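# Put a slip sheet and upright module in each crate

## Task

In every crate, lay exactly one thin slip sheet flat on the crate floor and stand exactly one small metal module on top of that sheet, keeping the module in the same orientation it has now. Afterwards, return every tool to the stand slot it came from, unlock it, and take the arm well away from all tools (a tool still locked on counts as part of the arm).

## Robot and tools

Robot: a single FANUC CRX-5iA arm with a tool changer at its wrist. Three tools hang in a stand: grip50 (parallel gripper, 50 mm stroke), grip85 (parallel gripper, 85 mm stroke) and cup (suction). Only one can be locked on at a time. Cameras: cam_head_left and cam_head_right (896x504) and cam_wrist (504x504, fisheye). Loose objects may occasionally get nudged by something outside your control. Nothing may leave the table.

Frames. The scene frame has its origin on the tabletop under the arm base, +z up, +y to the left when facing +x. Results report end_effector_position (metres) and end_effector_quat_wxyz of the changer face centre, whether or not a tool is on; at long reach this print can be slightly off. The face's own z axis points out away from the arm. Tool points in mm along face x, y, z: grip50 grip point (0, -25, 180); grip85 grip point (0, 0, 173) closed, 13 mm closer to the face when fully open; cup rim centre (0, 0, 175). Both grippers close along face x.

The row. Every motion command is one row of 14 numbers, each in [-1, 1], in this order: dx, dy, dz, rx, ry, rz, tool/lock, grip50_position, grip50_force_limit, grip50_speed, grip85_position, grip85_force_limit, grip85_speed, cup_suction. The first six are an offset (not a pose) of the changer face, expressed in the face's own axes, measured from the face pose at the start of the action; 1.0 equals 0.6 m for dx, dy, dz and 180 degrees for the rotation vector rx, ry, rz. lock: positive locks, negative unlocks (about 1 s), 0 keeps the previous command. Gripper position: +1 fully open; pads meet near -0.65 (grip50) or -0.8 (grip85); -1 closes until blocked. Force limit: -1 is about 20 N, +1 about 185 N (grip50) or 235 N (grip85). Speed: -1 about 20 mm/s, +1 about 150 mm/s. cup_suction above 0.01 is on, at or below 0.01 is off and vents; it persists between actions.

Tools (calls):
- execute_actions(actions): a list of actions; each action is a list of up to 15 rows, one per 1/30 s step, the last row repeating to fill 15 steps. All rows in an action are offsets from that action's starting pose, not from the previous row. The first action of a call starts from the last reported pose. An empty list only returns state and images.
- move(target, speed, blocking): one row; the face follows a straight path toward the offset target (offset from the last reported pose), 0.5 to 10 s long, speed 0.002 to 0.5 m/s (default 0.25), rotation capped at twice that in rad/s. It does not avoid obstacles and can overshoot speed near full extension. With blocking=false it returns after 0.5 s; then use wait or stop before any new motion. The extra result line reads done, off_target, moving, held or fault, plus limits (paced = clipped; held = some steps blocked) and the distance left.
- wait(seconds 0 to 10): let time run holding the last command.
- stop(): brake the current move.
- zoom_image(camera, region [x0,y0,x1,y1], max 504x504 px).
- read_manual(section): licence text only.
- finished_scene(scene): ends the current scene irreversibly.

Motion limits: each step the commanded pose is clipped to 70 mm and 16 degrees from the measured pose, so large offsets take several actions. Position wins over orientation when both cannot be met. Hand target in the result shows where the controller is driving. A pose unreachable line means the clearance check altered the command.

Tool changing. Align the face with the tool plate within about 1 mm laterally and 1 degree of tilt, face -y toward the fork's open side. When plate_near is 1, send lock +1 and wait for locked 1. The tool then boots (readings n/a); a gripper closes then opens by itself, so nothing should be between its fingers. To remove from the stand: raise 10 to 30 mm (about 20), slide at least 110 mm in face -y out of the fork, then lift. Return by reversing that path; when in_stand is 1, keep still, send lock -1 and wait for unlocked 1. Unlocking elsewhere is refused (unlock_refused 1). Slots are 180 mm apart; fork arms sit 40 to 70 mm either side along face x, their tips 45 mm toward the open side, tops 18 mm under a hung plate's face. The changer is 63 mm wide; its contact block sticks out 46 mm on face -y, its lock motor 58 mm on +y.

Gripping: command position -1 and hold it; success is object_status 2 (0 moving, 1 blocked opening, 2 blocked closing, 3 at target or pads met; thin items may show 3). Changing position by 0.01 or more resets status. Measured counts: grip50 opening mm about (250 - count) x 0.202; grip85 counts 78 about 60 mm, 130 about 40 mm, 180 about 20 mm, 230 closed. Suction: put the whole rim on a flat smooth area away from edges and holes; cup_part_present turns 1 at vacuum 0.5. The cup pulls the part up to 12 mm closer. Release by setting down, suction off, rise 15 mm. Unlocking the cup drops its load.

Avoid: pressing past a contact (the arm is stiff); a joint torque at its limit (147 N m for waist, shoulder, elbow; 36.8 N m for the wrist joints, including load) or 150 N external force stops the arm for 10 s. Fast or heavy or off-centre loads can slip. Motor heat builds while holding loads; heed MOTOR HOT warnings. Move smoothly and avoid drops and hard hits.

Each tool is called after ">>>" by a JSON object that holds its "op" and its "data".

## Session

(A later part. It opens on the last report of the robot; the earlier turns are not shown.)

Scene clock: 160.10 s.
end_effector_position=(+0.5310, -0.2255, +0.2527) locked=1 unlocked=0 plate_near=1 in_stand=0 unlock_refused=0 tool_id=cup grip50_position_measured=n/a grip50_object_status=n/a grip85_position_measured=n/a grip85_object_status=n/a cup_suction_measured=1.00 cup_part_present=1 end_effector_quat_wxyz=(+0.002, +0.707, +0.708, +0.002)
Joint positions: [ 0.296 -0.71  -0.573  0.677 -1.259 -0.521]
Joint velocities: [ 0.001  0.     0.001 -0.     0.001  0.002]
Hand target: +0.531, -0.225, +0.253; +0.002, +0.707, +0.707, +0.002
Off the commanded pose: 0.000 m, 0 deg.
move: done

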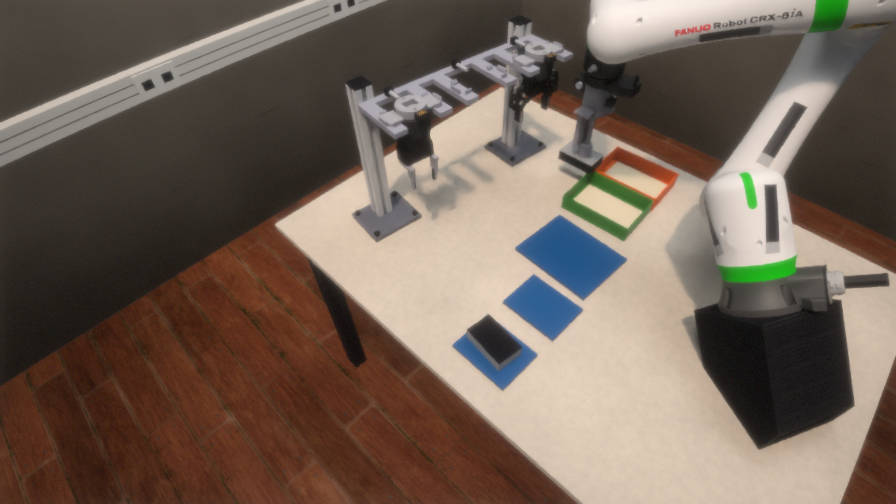

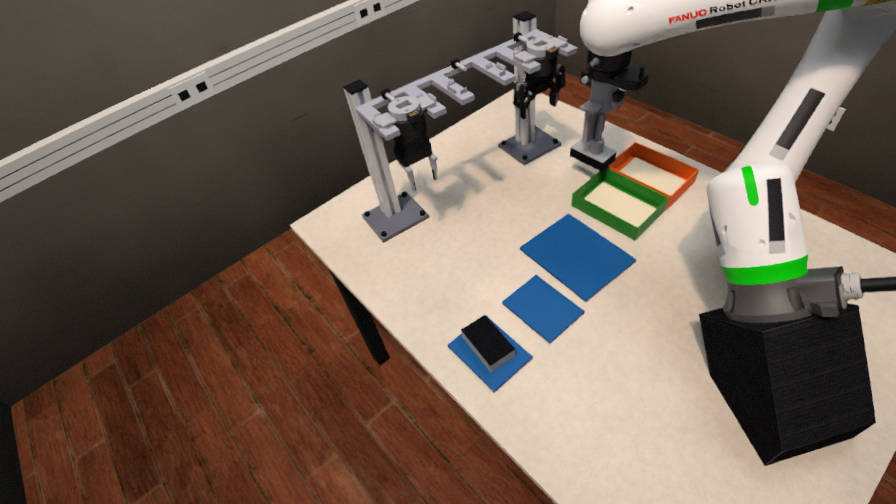

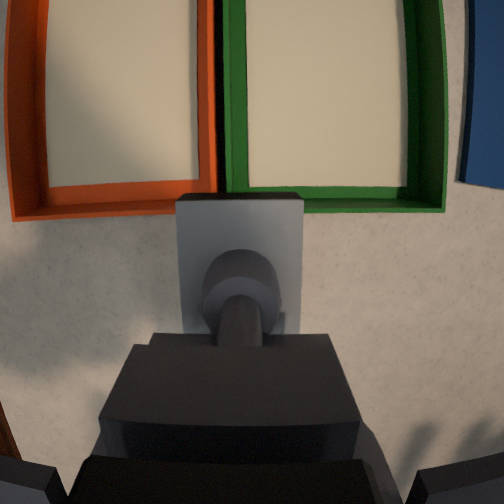

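>>> {"op": "move", "data": {"target": [-0.139,-0.22,0,0,0,-0.012,0,0,0,0,0,0,0,1], "speed": 0.15}}

>>> {"op": "move", "data": {"target": [0,0,0.083,0,0,0,0,0,0,0,0,0,0,1], "speed": 0.035}}

>>> {"op": "execute_actions", "data": {"actions": [[[0,0,0,0,0,0,0,0,0,0,0,0,0,0]],[[0,0,0,0,0,0,0,0,0,0,0,0,0,0]]]}}

Scene clock: 166.30 s.
end_effector_position=(+0.3992, -0.3090, +0.2519) locked=1 unlocked=0 plate_near=1 in_stand=0 unlock_refused=0 tool_id=cup grip50_position_measured=n/a grip50_object_status=n/a grip85_position_measured=n/a grip85_object_status=n/a cup_suction_measured=1.00 cup_part_present=1 end_effector_quat_wxyz=(+0.002, +0.693, +0.721, +0.002)
Joint positions: [-0.168 -0.96  -0.692  0.399 -1.133  0.008]
Joint velocities: [-0.007  0.002  0.002 -0.006  0.002  0.006]
Hand target: +0.399, -0.309, +0.252; +0.002, +0.693, +0.721, +0.002
Off the commanded pose: 0.000 m, 0 deg.
move: done

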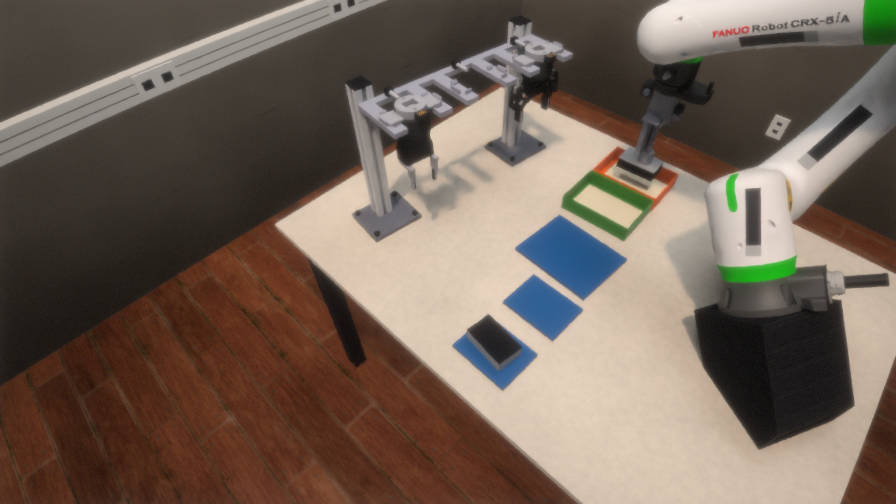

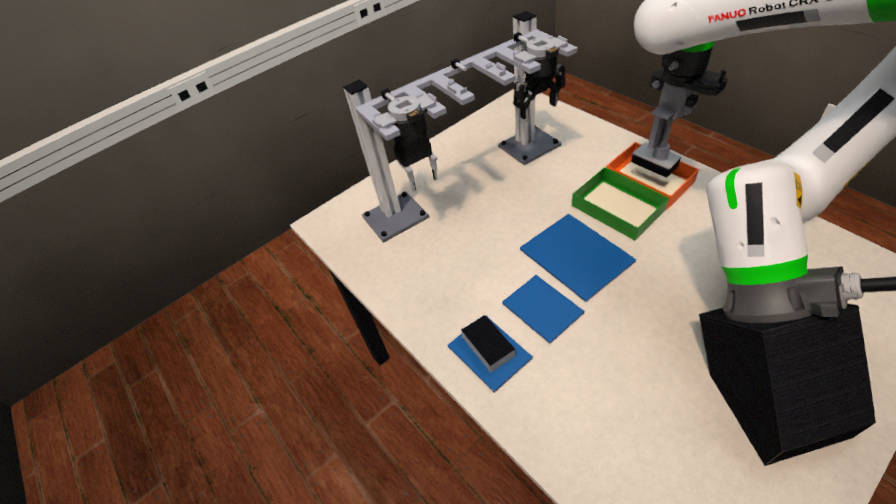

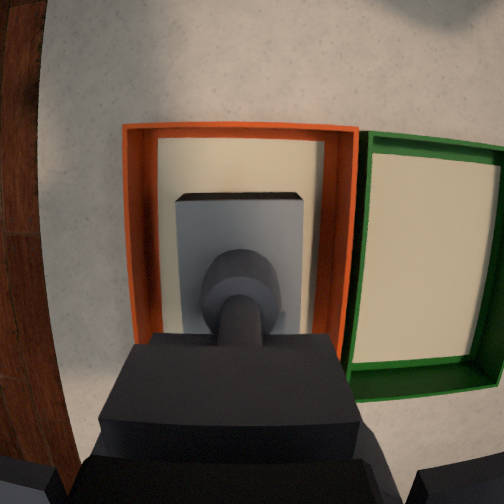

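Scene clock: 168.00 s.
end_effector_position=(+0.3997, -0.3087, +0.2021) locked=1 unlocked=0 plate_near=1 in_stand=0 unlock_refused=0 tool_id=cup grip50_position_measured=n/a grip50_object_status=n/a grip85_position_measured=n/a grip85_object_status=n/a cup_suction_measured=1.00 cup_part_present=1 end_effector_quat_wxyz=(+0.002, +0.693, +0.721, +0.002)
Joint positions: [-0.302 -0.848 -0.732  0.332 -0.945  0.088]
Joint velocities: [-0.     0.001  0.001  0.     0.002 -0.   ]
Hand target: +0.400, -0.309, +0.202; +0.002, +0.693, +0.721, +0.002
Off the commanded pose: 0.000 m, 0 deg.
move: done

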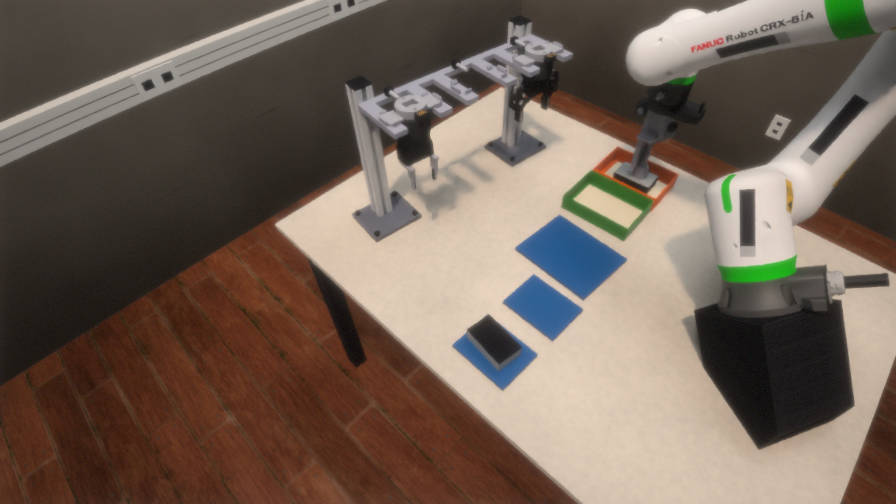

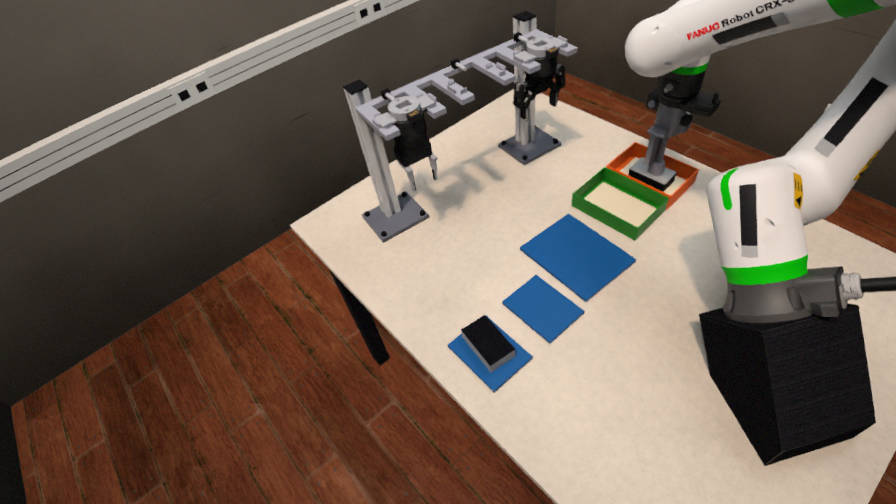

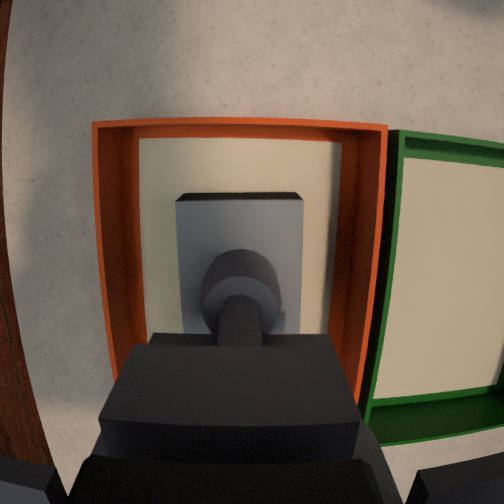

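Scene clock: 169.00 s.
end_effector_position=(+0.3998, -0.3087, +0.2021) locked=1 unlocked=0 plate_near=1 in_stand=0 unlock_refused=0 tool_id=cup grip50_position_measured=n/a grip50_object_status=n/a grip85_position_measured=n/a grip85_object_status=n/a cup_suction_measured=0.01 cup_part_present=0 end_effector_quat_wxyz=(+0.002, +0.693, +0.721, +0.002)
Joint positions: [-0.302 -0.848 -0.732  0.332 -0.945  0.088]
Joint velocities: [ 0.001 -0.    -0.     0.     0.    -0.001]
Hand target: +0.400, -0.309, +0.202; +0.002, +0.693, +0.721, +0.002
Off the commanded pose: 0.000 m, 0 deg.

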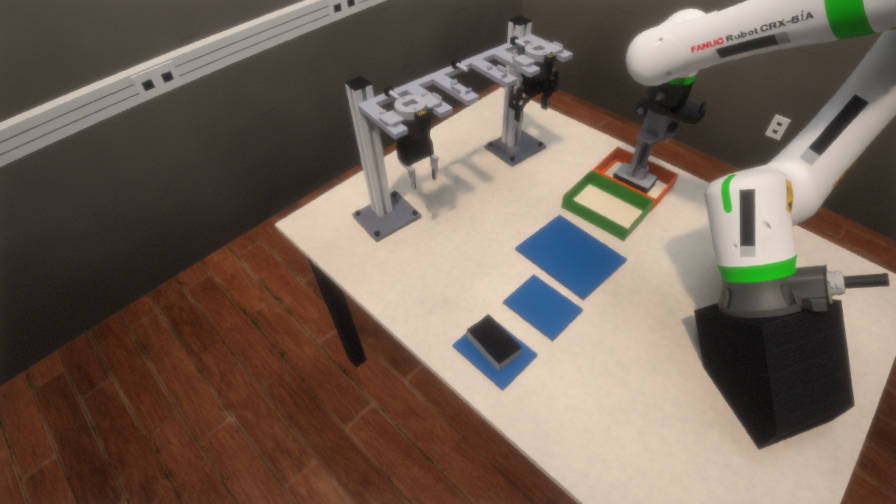

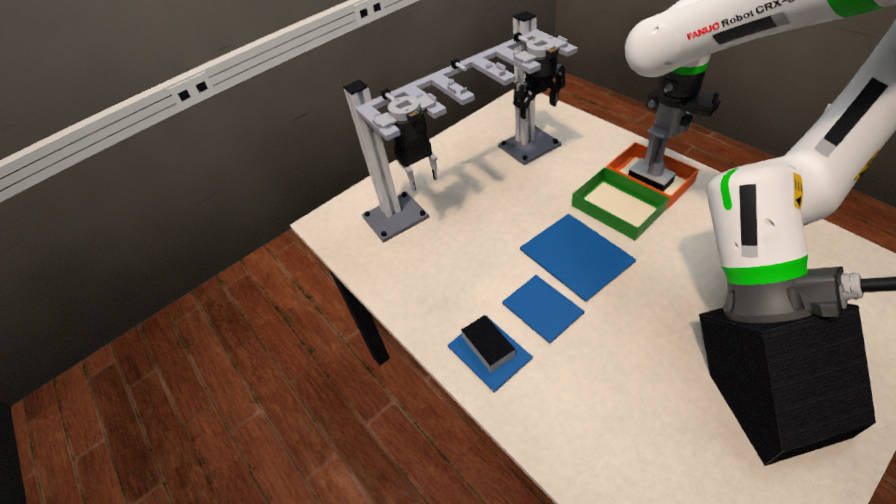

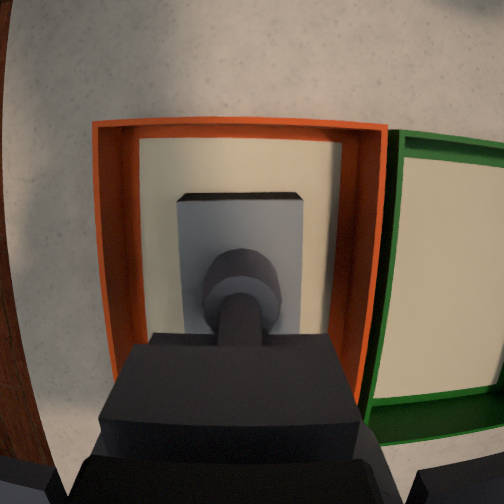

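>>> {"op": "move", "data": {"target": [0,0,-0.06,0,0,0.012,0,0,0,0,0,0,0,0], "speed": 0.07}}

>>> {"op": "move", "data": {"target": [0.27,0.23,0,0,0,0,0,0,0,0,0,0,0,0]}}

>>> {"op": "move", "data": {"target": [0.81,-0.17,-0.02,0,0,0.05,0,0,0,0,0,0,0,0], "speed": 0.3}}

Scene clock: 173.07 s.
end_effector_position=(+0.3994, -0.3089, +0.2382) locked=1 unlocked=0 plate_near=1 in_stand=0 unlock_refused=0 tool_id=cup grip50_position_measured=n/a grip50_object_status=n/a grip85_position_measured=n/a grip85_object_status=n/a cup_suction_measured=0.01 cup_part_present=0 end_effector_quat_wxyz=(+0.002, +0.706, +0.708, +0.002)
Joint positions: [-0.214 -0.929 -0.703  0.374 -1.078 -0.001]
Joint velocities: [ 0.002 -0.001 -0.003  0.002 -0.001 -0.002]
Hand target: +0.399, -0.309, +0.238; +0.002, +0.706, +0.708, +0.002
Off the commanded pose: 0.000 m, 0 deg.
move: done

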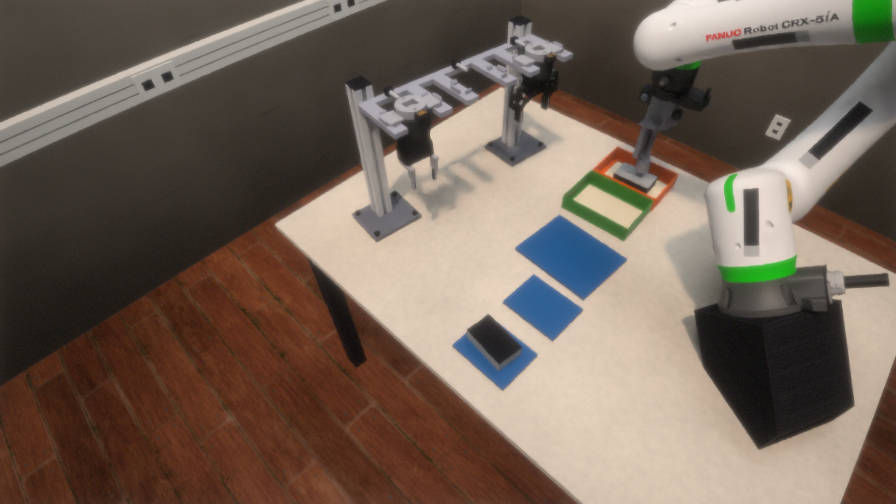

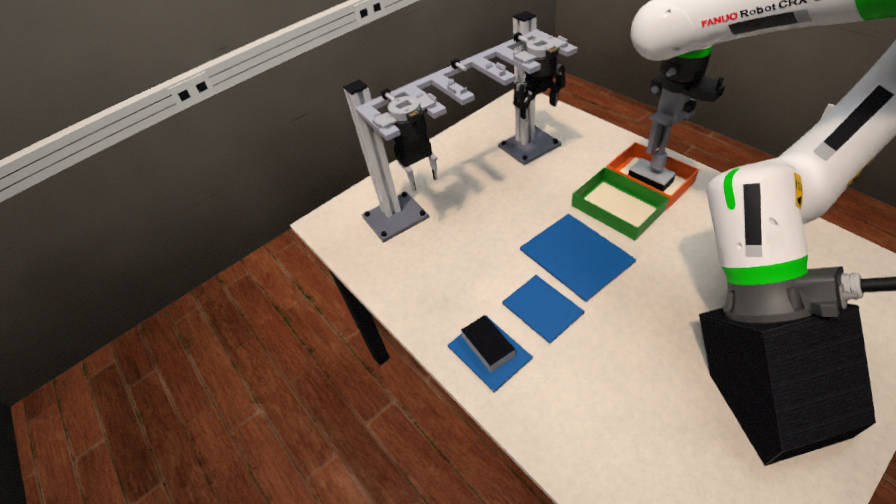

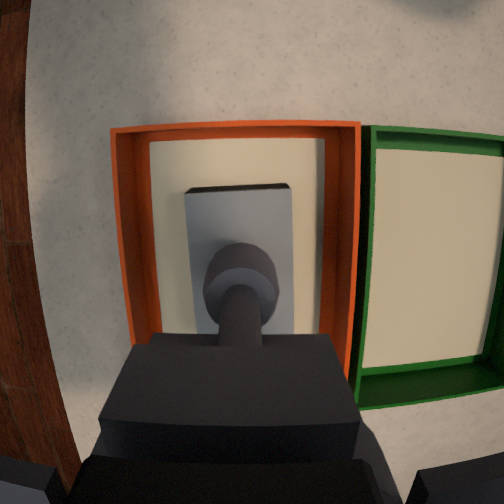

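Scene clock: 174.37 s.
end_effector_position=(+0.5370, -0.1469, +0.2391) locked=1 unlocked=0 plate_near=1 in_stand=0 unlock_refused=0 tool_id=cup grip50_position_measured=n/a grip50_object_status=n/a grip85_position_measured=n/a grip85_object_status=n/a cup_suction_measured=0.01 cup_part_present=0 end_effector_quat_wxyz=(+0.002, +0.707, +0.707, +0.002)
Joint positions: [ 0.521 -0.648 -0.649  0.771 -1.304 -0.793]
Joint velocities: [-0.001  0.001  0.001 -0.002  0.     0.002]
Hand target: +0.537, -0.147, +0.239; +0.002, +0.707, +0.707, +0.002
Off the commanded pose: 0.000 m, 0 deg.
move: done

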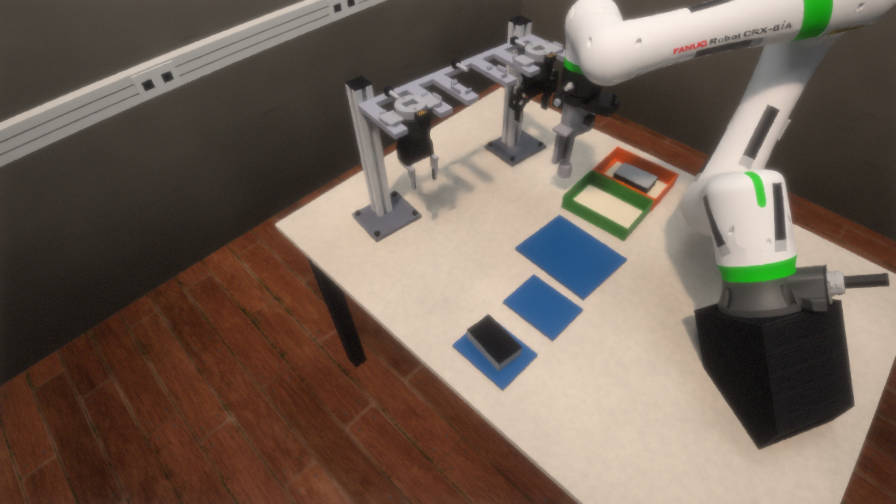

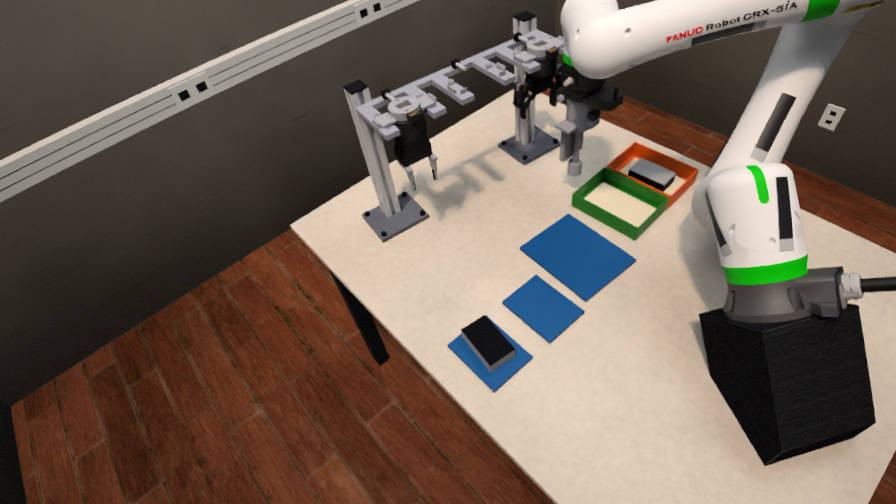

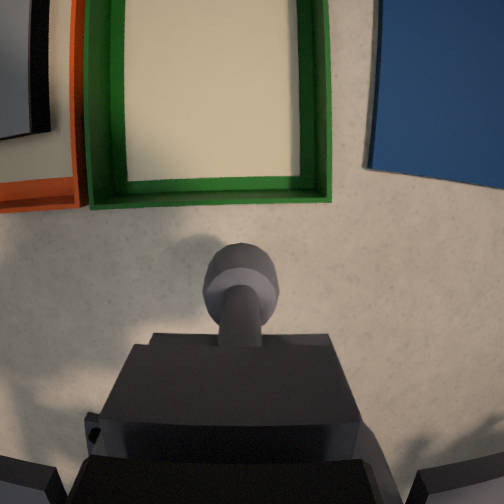

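Scene clock: 176.53 s.
end_effector_position=(+0.4338, +0.3393, +0.2520) locked=1 unlocked=0 plate_near=1 in_stand=0 unlock_refused=0 tool_id=cup grip50_position_measured=n/a grip50_object_status=n/a grip85_position_measured=n/a grip85_object_status=n/a cup_suction_measured=0.01 cup_part_present=0 end_effector_quat_wxyz=(+0.002, +0.760, +0.650, +0.004)
Joint positions: [ 1.238  0.29  -0.401  0.781 -1.312 -1.938]
Joint velocities: [-0.001  0.001  0.001 -0.    -0.001  0.001]
Hand target: +0.434, +0.339, +0.252; +0.002, +0.760, +0.650, +0.004
Off the commanded pose: 0.002 m, 0 deg.
move: done

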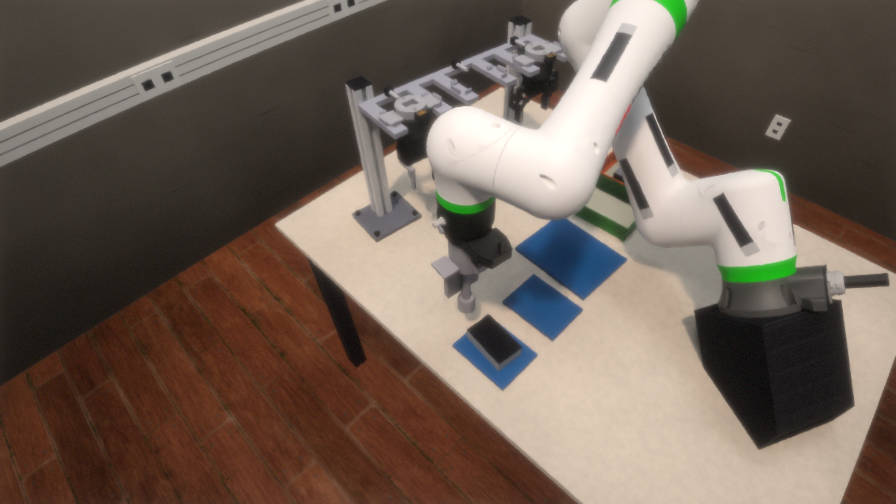

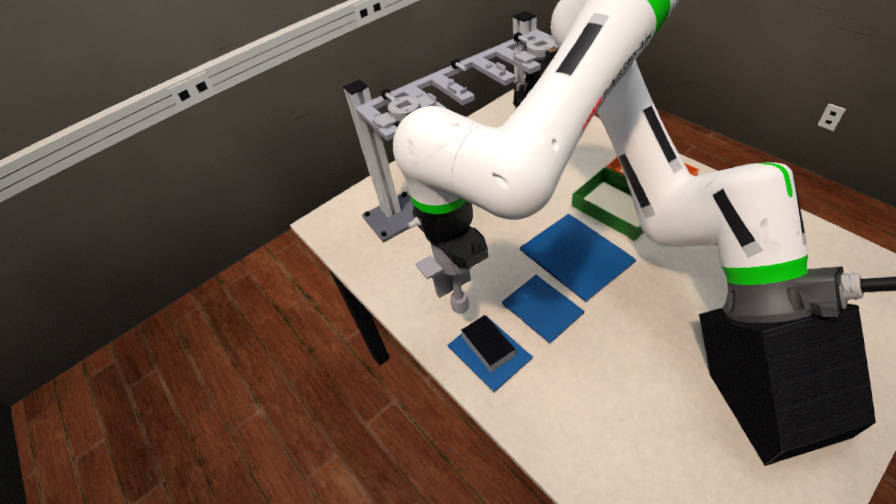

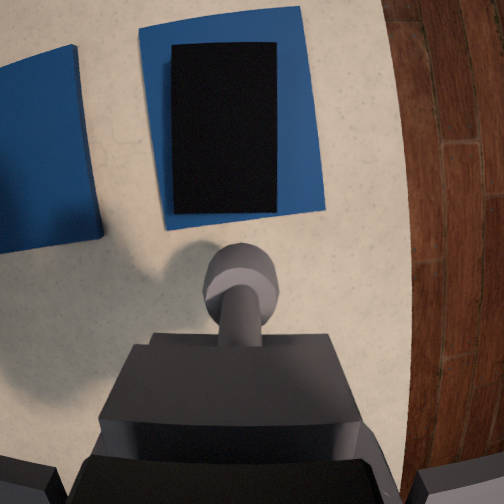

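>>> {"op": "move", "data": {"target": [-0.017,-0.14,0.04,0,0,0,0,0,0,0,0,0,0,0], "speed": 0.12}}

>>> {"op": "move", "data": {"target": [0,0,0.034,0,0,0,0,0,0,0,0,0,0,1], "speed": 0.025}}

>>> {"op": "wait", "data": {"seconds": 1}}

Scene clock: 181.30 s.
end_effector_position=(+0.3494, +0.3424, +0.2275) locked=1 unlocked=0 plate_near=1 in_stand=0 unlock_refused=0 tool_id=cup grip50_position_measured=n/a grip50_object_status=n/a grip85_position_measured=n/a grip85_object_status=n/a cup_suction_measured=0.01 cup_part_present=0 end_effector_quat_wxyz=(+0.001, +0.760, +0.650, +0.004)
Joint positions: [ 1.336  0.32  -0.55   0.765 -1.232 -2.121]
Joint velocities: [-0.002 -0.    -0.001 -0.    -0.001 -0.   ]
Hand target: +0.349, +0.342, +0.228; +0.001, +0.760, +0.650, +0.004
Off the commanded pose: 0.000 m, 0 deg.
move: done

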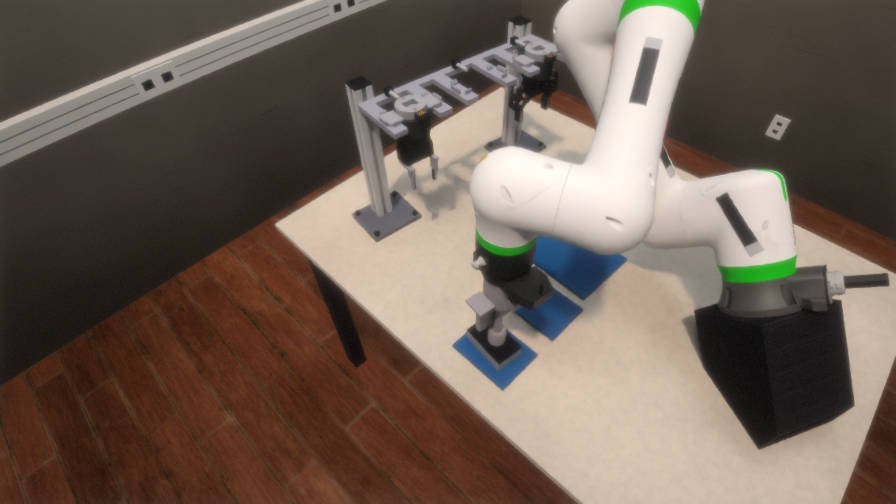

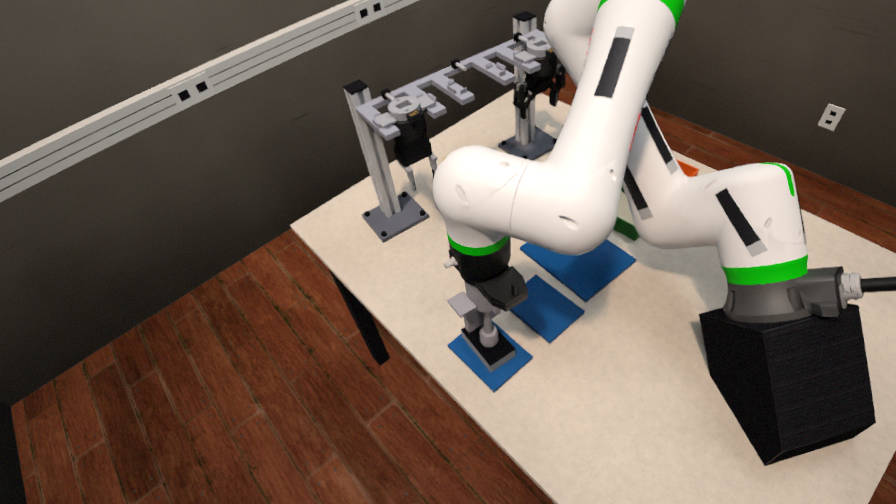

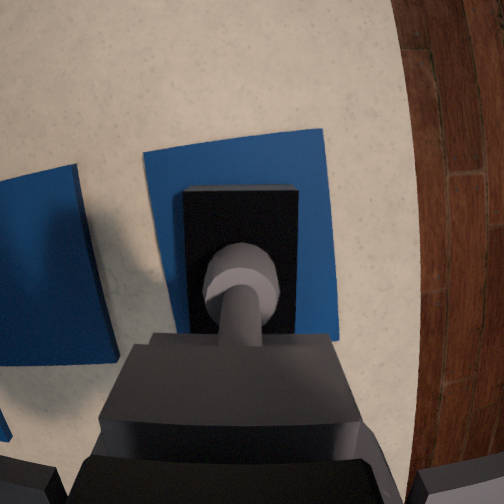

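Scene clock: 182.33 s.
end_effector_position=(+0.3495, +0.3425, +0.2072) locked=1 unlocked=0 plate_near=1 in_stand=0 unlock_refused=0 tool_id=cup grip50_position_measured=n/a grip50_object_status=n/a grip85_position_measured=n/a grip85_object_status=n/a cup_suction_measured=1.00 cup_part_present=1 end_effector_quat_wxyz=(+0.001, +0.760, +0.650, +0.004)
Joint positions: [ 1.302  0.336 -0.575  0.797 -1.188 -2.135]
Joint velocities: [ 0.001  0.    -0.001  0.     0.    -0.   ]
Hand target: +0.350, +0.343, +0.207; +0.001, +0.760, +0.650, +0.004
Off the commanded pose: 0.000 m, 0 deg.
move: done

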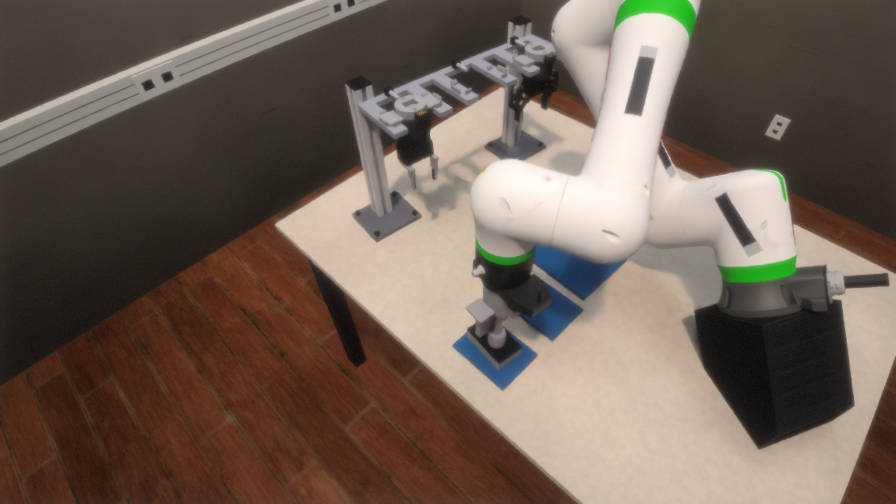

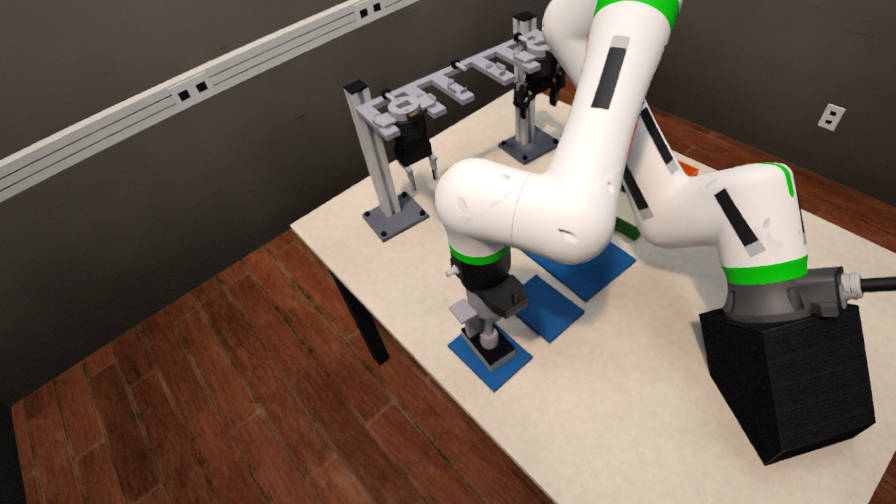

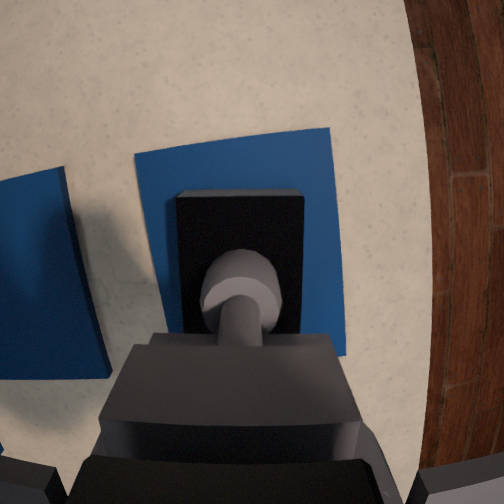

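Scene clock: 183.33 s.
end_effector_position=(+0.3495, +0.3425, +0.2071) locked=1 unlocked=0 plate_near=1 in_stand=0 unlock_refused=0 tool_id=cup grip50_position_measured=n/a grip50_object_status=n/a grip85_position_measured=n/a grip85_object_status=n/a cup_suction_measured=1.00 cup_part_present=1 end_effector_quat_wxyz=(+0.001, +0.760, +0.650, +0.004)
Joint positions: [ 1.302  0.336 -0.575  0.797 -1.188 -2.135]
Joint velocities: [ 0.    -0.001  0.     0.001  0.     0.   ]
Hand target: +0.350, +0.343, +0.207; +0.001, +0.760, +0.650, +0.004
Off the commanded pose: 0.000 m, 0 deg.
wait: 1.00 s; at rest by 0.17 s

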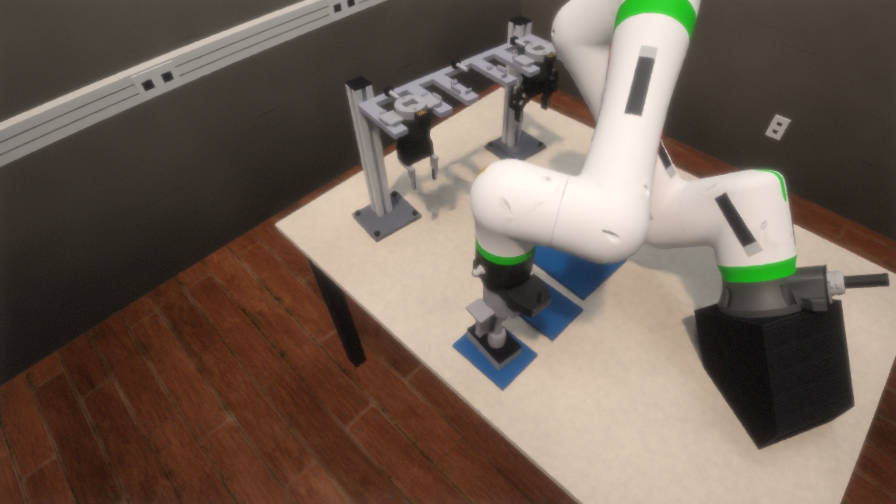

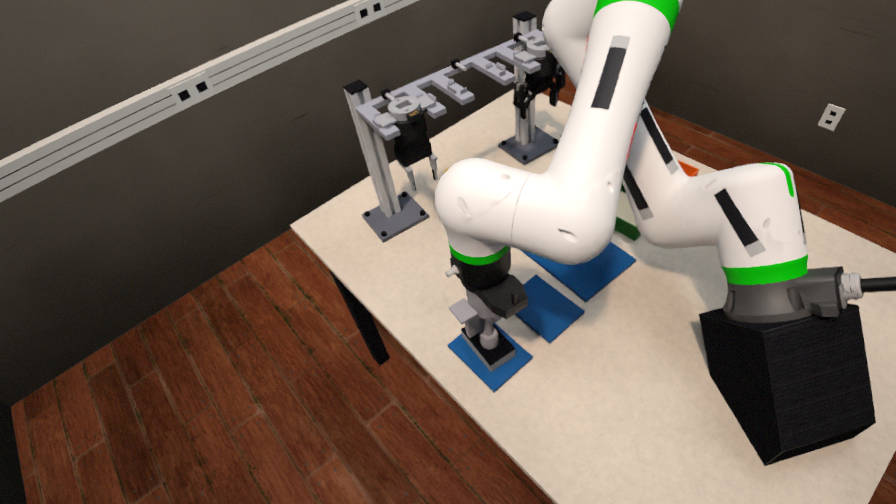

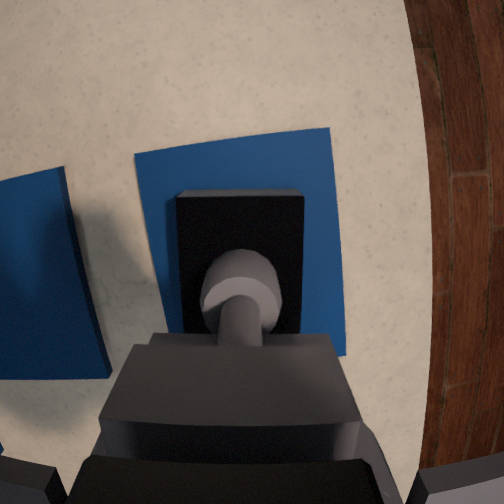

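>>> {"op": "move", "data": {"target": [0,0,-0.066,0,0,-0.05,0,0,0,0,0,0,0,1], "speed": 0.06}}

>>> {"op": "move", "data": {"target": [-0.85,0.31,0,0,0,0,0,0,0,0,0,0,0,1], "speed": 0.18}}

>>> {"op": "move", "data": {"target": [0,-0.185,0,0,0,0,0,0,0,0,0,0,0,1], "speed": 0.06}}

Scene clock: 188.80 s.
end_effector_position=(+0.3493, +0.3423, +0.2467) locked=1 unlocked=0 plate_near=1 in_stand=0 unlock_refused=0 tool_id=cup grip50_position_measured=n/a grip50_object_status=n/a grip85_position_measured=n/a grip85_object_status=n/a cup_suction_measured=1.00 cup_part_present=1 end_effector_quat_wxyz=(+0.002, +0.707, +0.707, +0.004)
Joint positions: [ 1.367  0.307 -0.525  0.738 -1.274 -1.952]
Joint velocities: [-0.001 -0.     0.001  0.     0.001  0.   ]
Hand target: +0.349, +0.342, +0.247; +0.002, +0.707, +0.707, +0.004
Off the commanded pose: 0.000 m, 0 deg.
move: done

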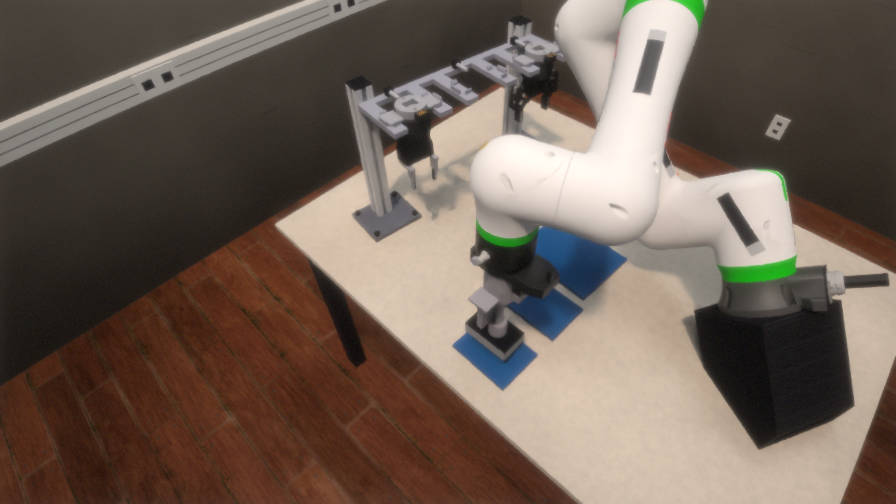

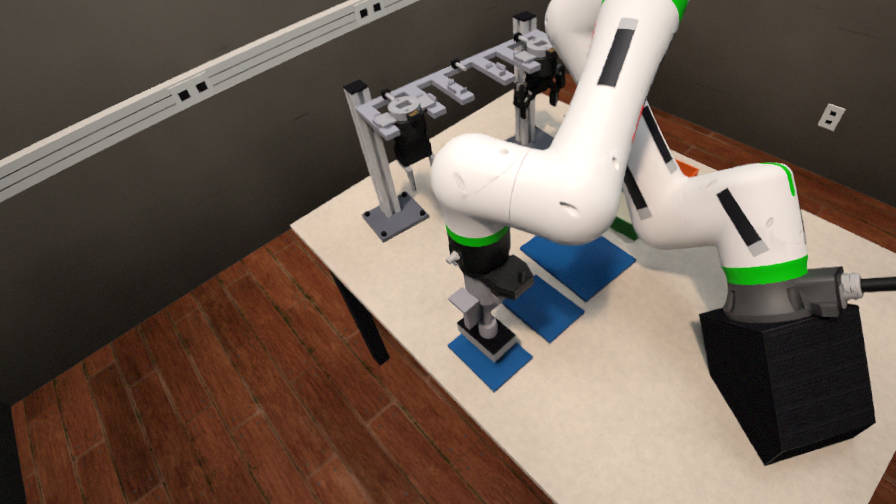

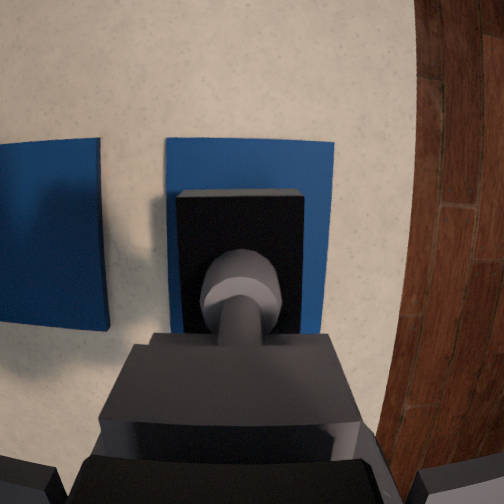

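Scene clock: 192.27 s.
end_effector_position=(+0.5363, -0.1679, +0.2463) locked=1 unlocked=0 plate_near=1 in_stand=0 unlock_refused=0 tool_id=cup grip50_position_measured=n/a grip50_object_status=n/a grip85_position_measured=n/a grip85_object_status=n/a cup_suction_measured=1.00 cup_part_present=1 end_effector_quat_wxyz=(+0.002, +0.707, +0.707, +0.002)
Joint positions: [ 0.481 -0.674 -0.628  0.753 -1.31  -0.73 ]
Joint velocities: [-0.001  0.     0.001 -0.     0.001 -0.   ]
Hand target: +0.536, -0.168, +0.246; +0.002, +0.707, +0.707, +0.002
Off the commanded pose: 0.001 m, 0 deg.
move: done

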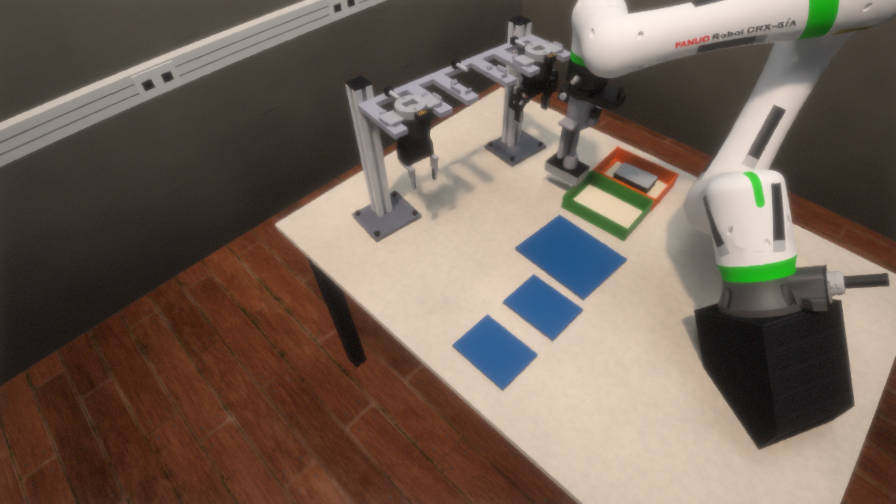

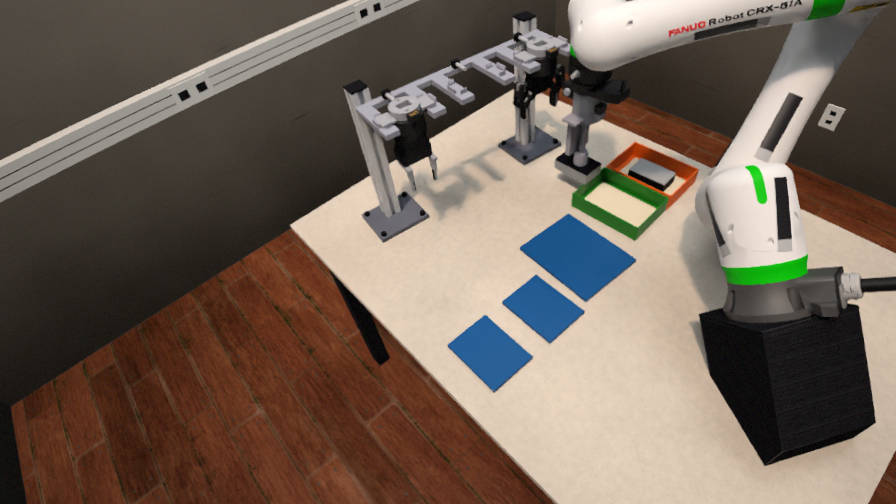

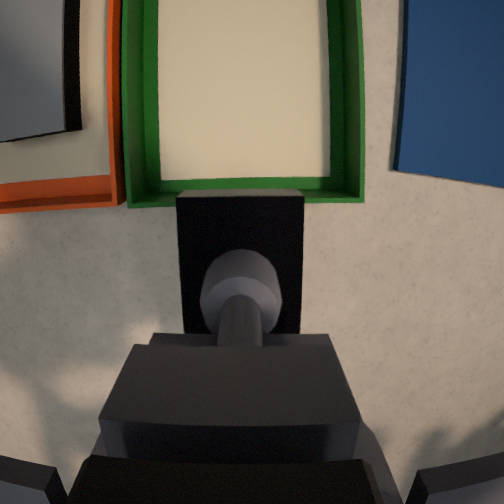

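Scene clock: 194.50 s.
end_effector_position=(+0.4254, -0.1685, +0.2452) locked=1 unlocked=0 plate_near=1 in_stand=0 unlock_refused=0 tool_id=cup grip50_position_measured=n/a grip50_object_status=n/a grip85_position_measured=n/a grip85_object_status=n/a cup_suction_measured=1.00 cup_part_present=1 end_effector_quat_wxyz=(+0.002, +0.707, +0.707, +0.002)
Joint positions: [ 0.91  -1.036 -0.903  0.811 -1.673 -0.973]
Joint velocities: [ 0.007 -0.002 -0.001  0.001 -0.008 -0.005]
Hand target: +0.425, -0.168, +0.245; +0.002, +0.707, +0.707, +0.002
Off the commanded pose: 0.001 m, 0 deg.
move: done

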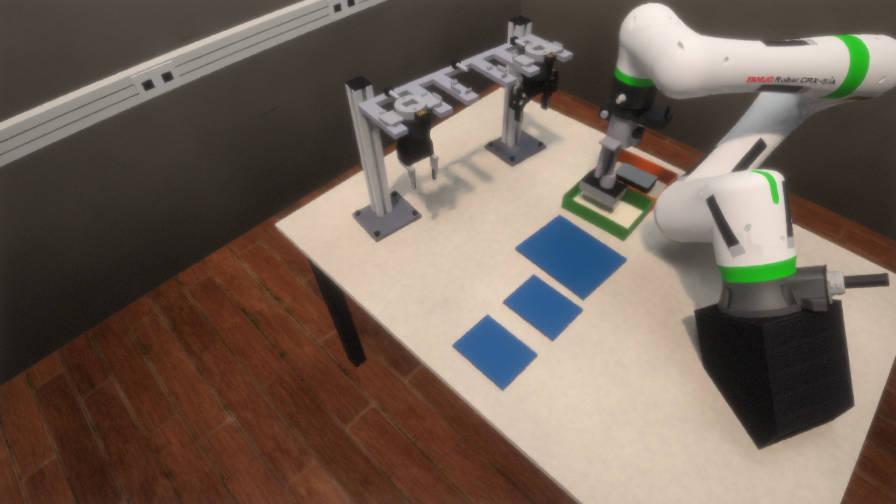

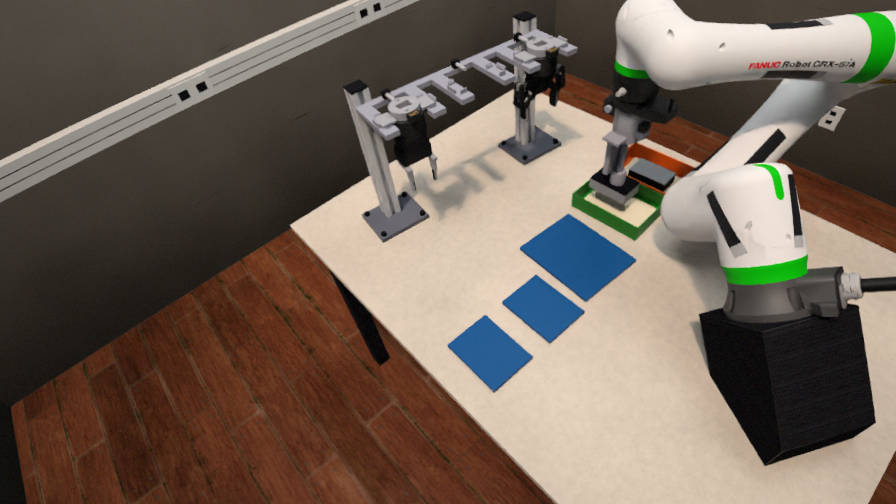

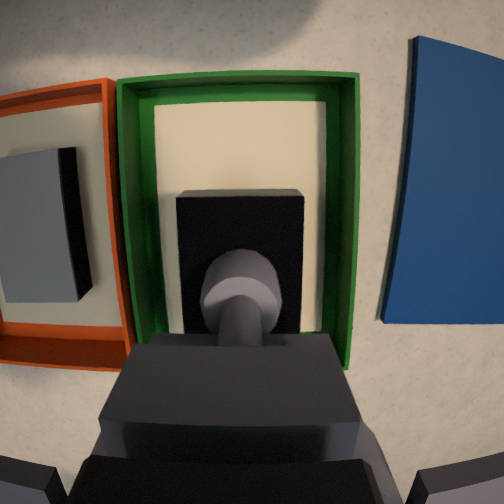

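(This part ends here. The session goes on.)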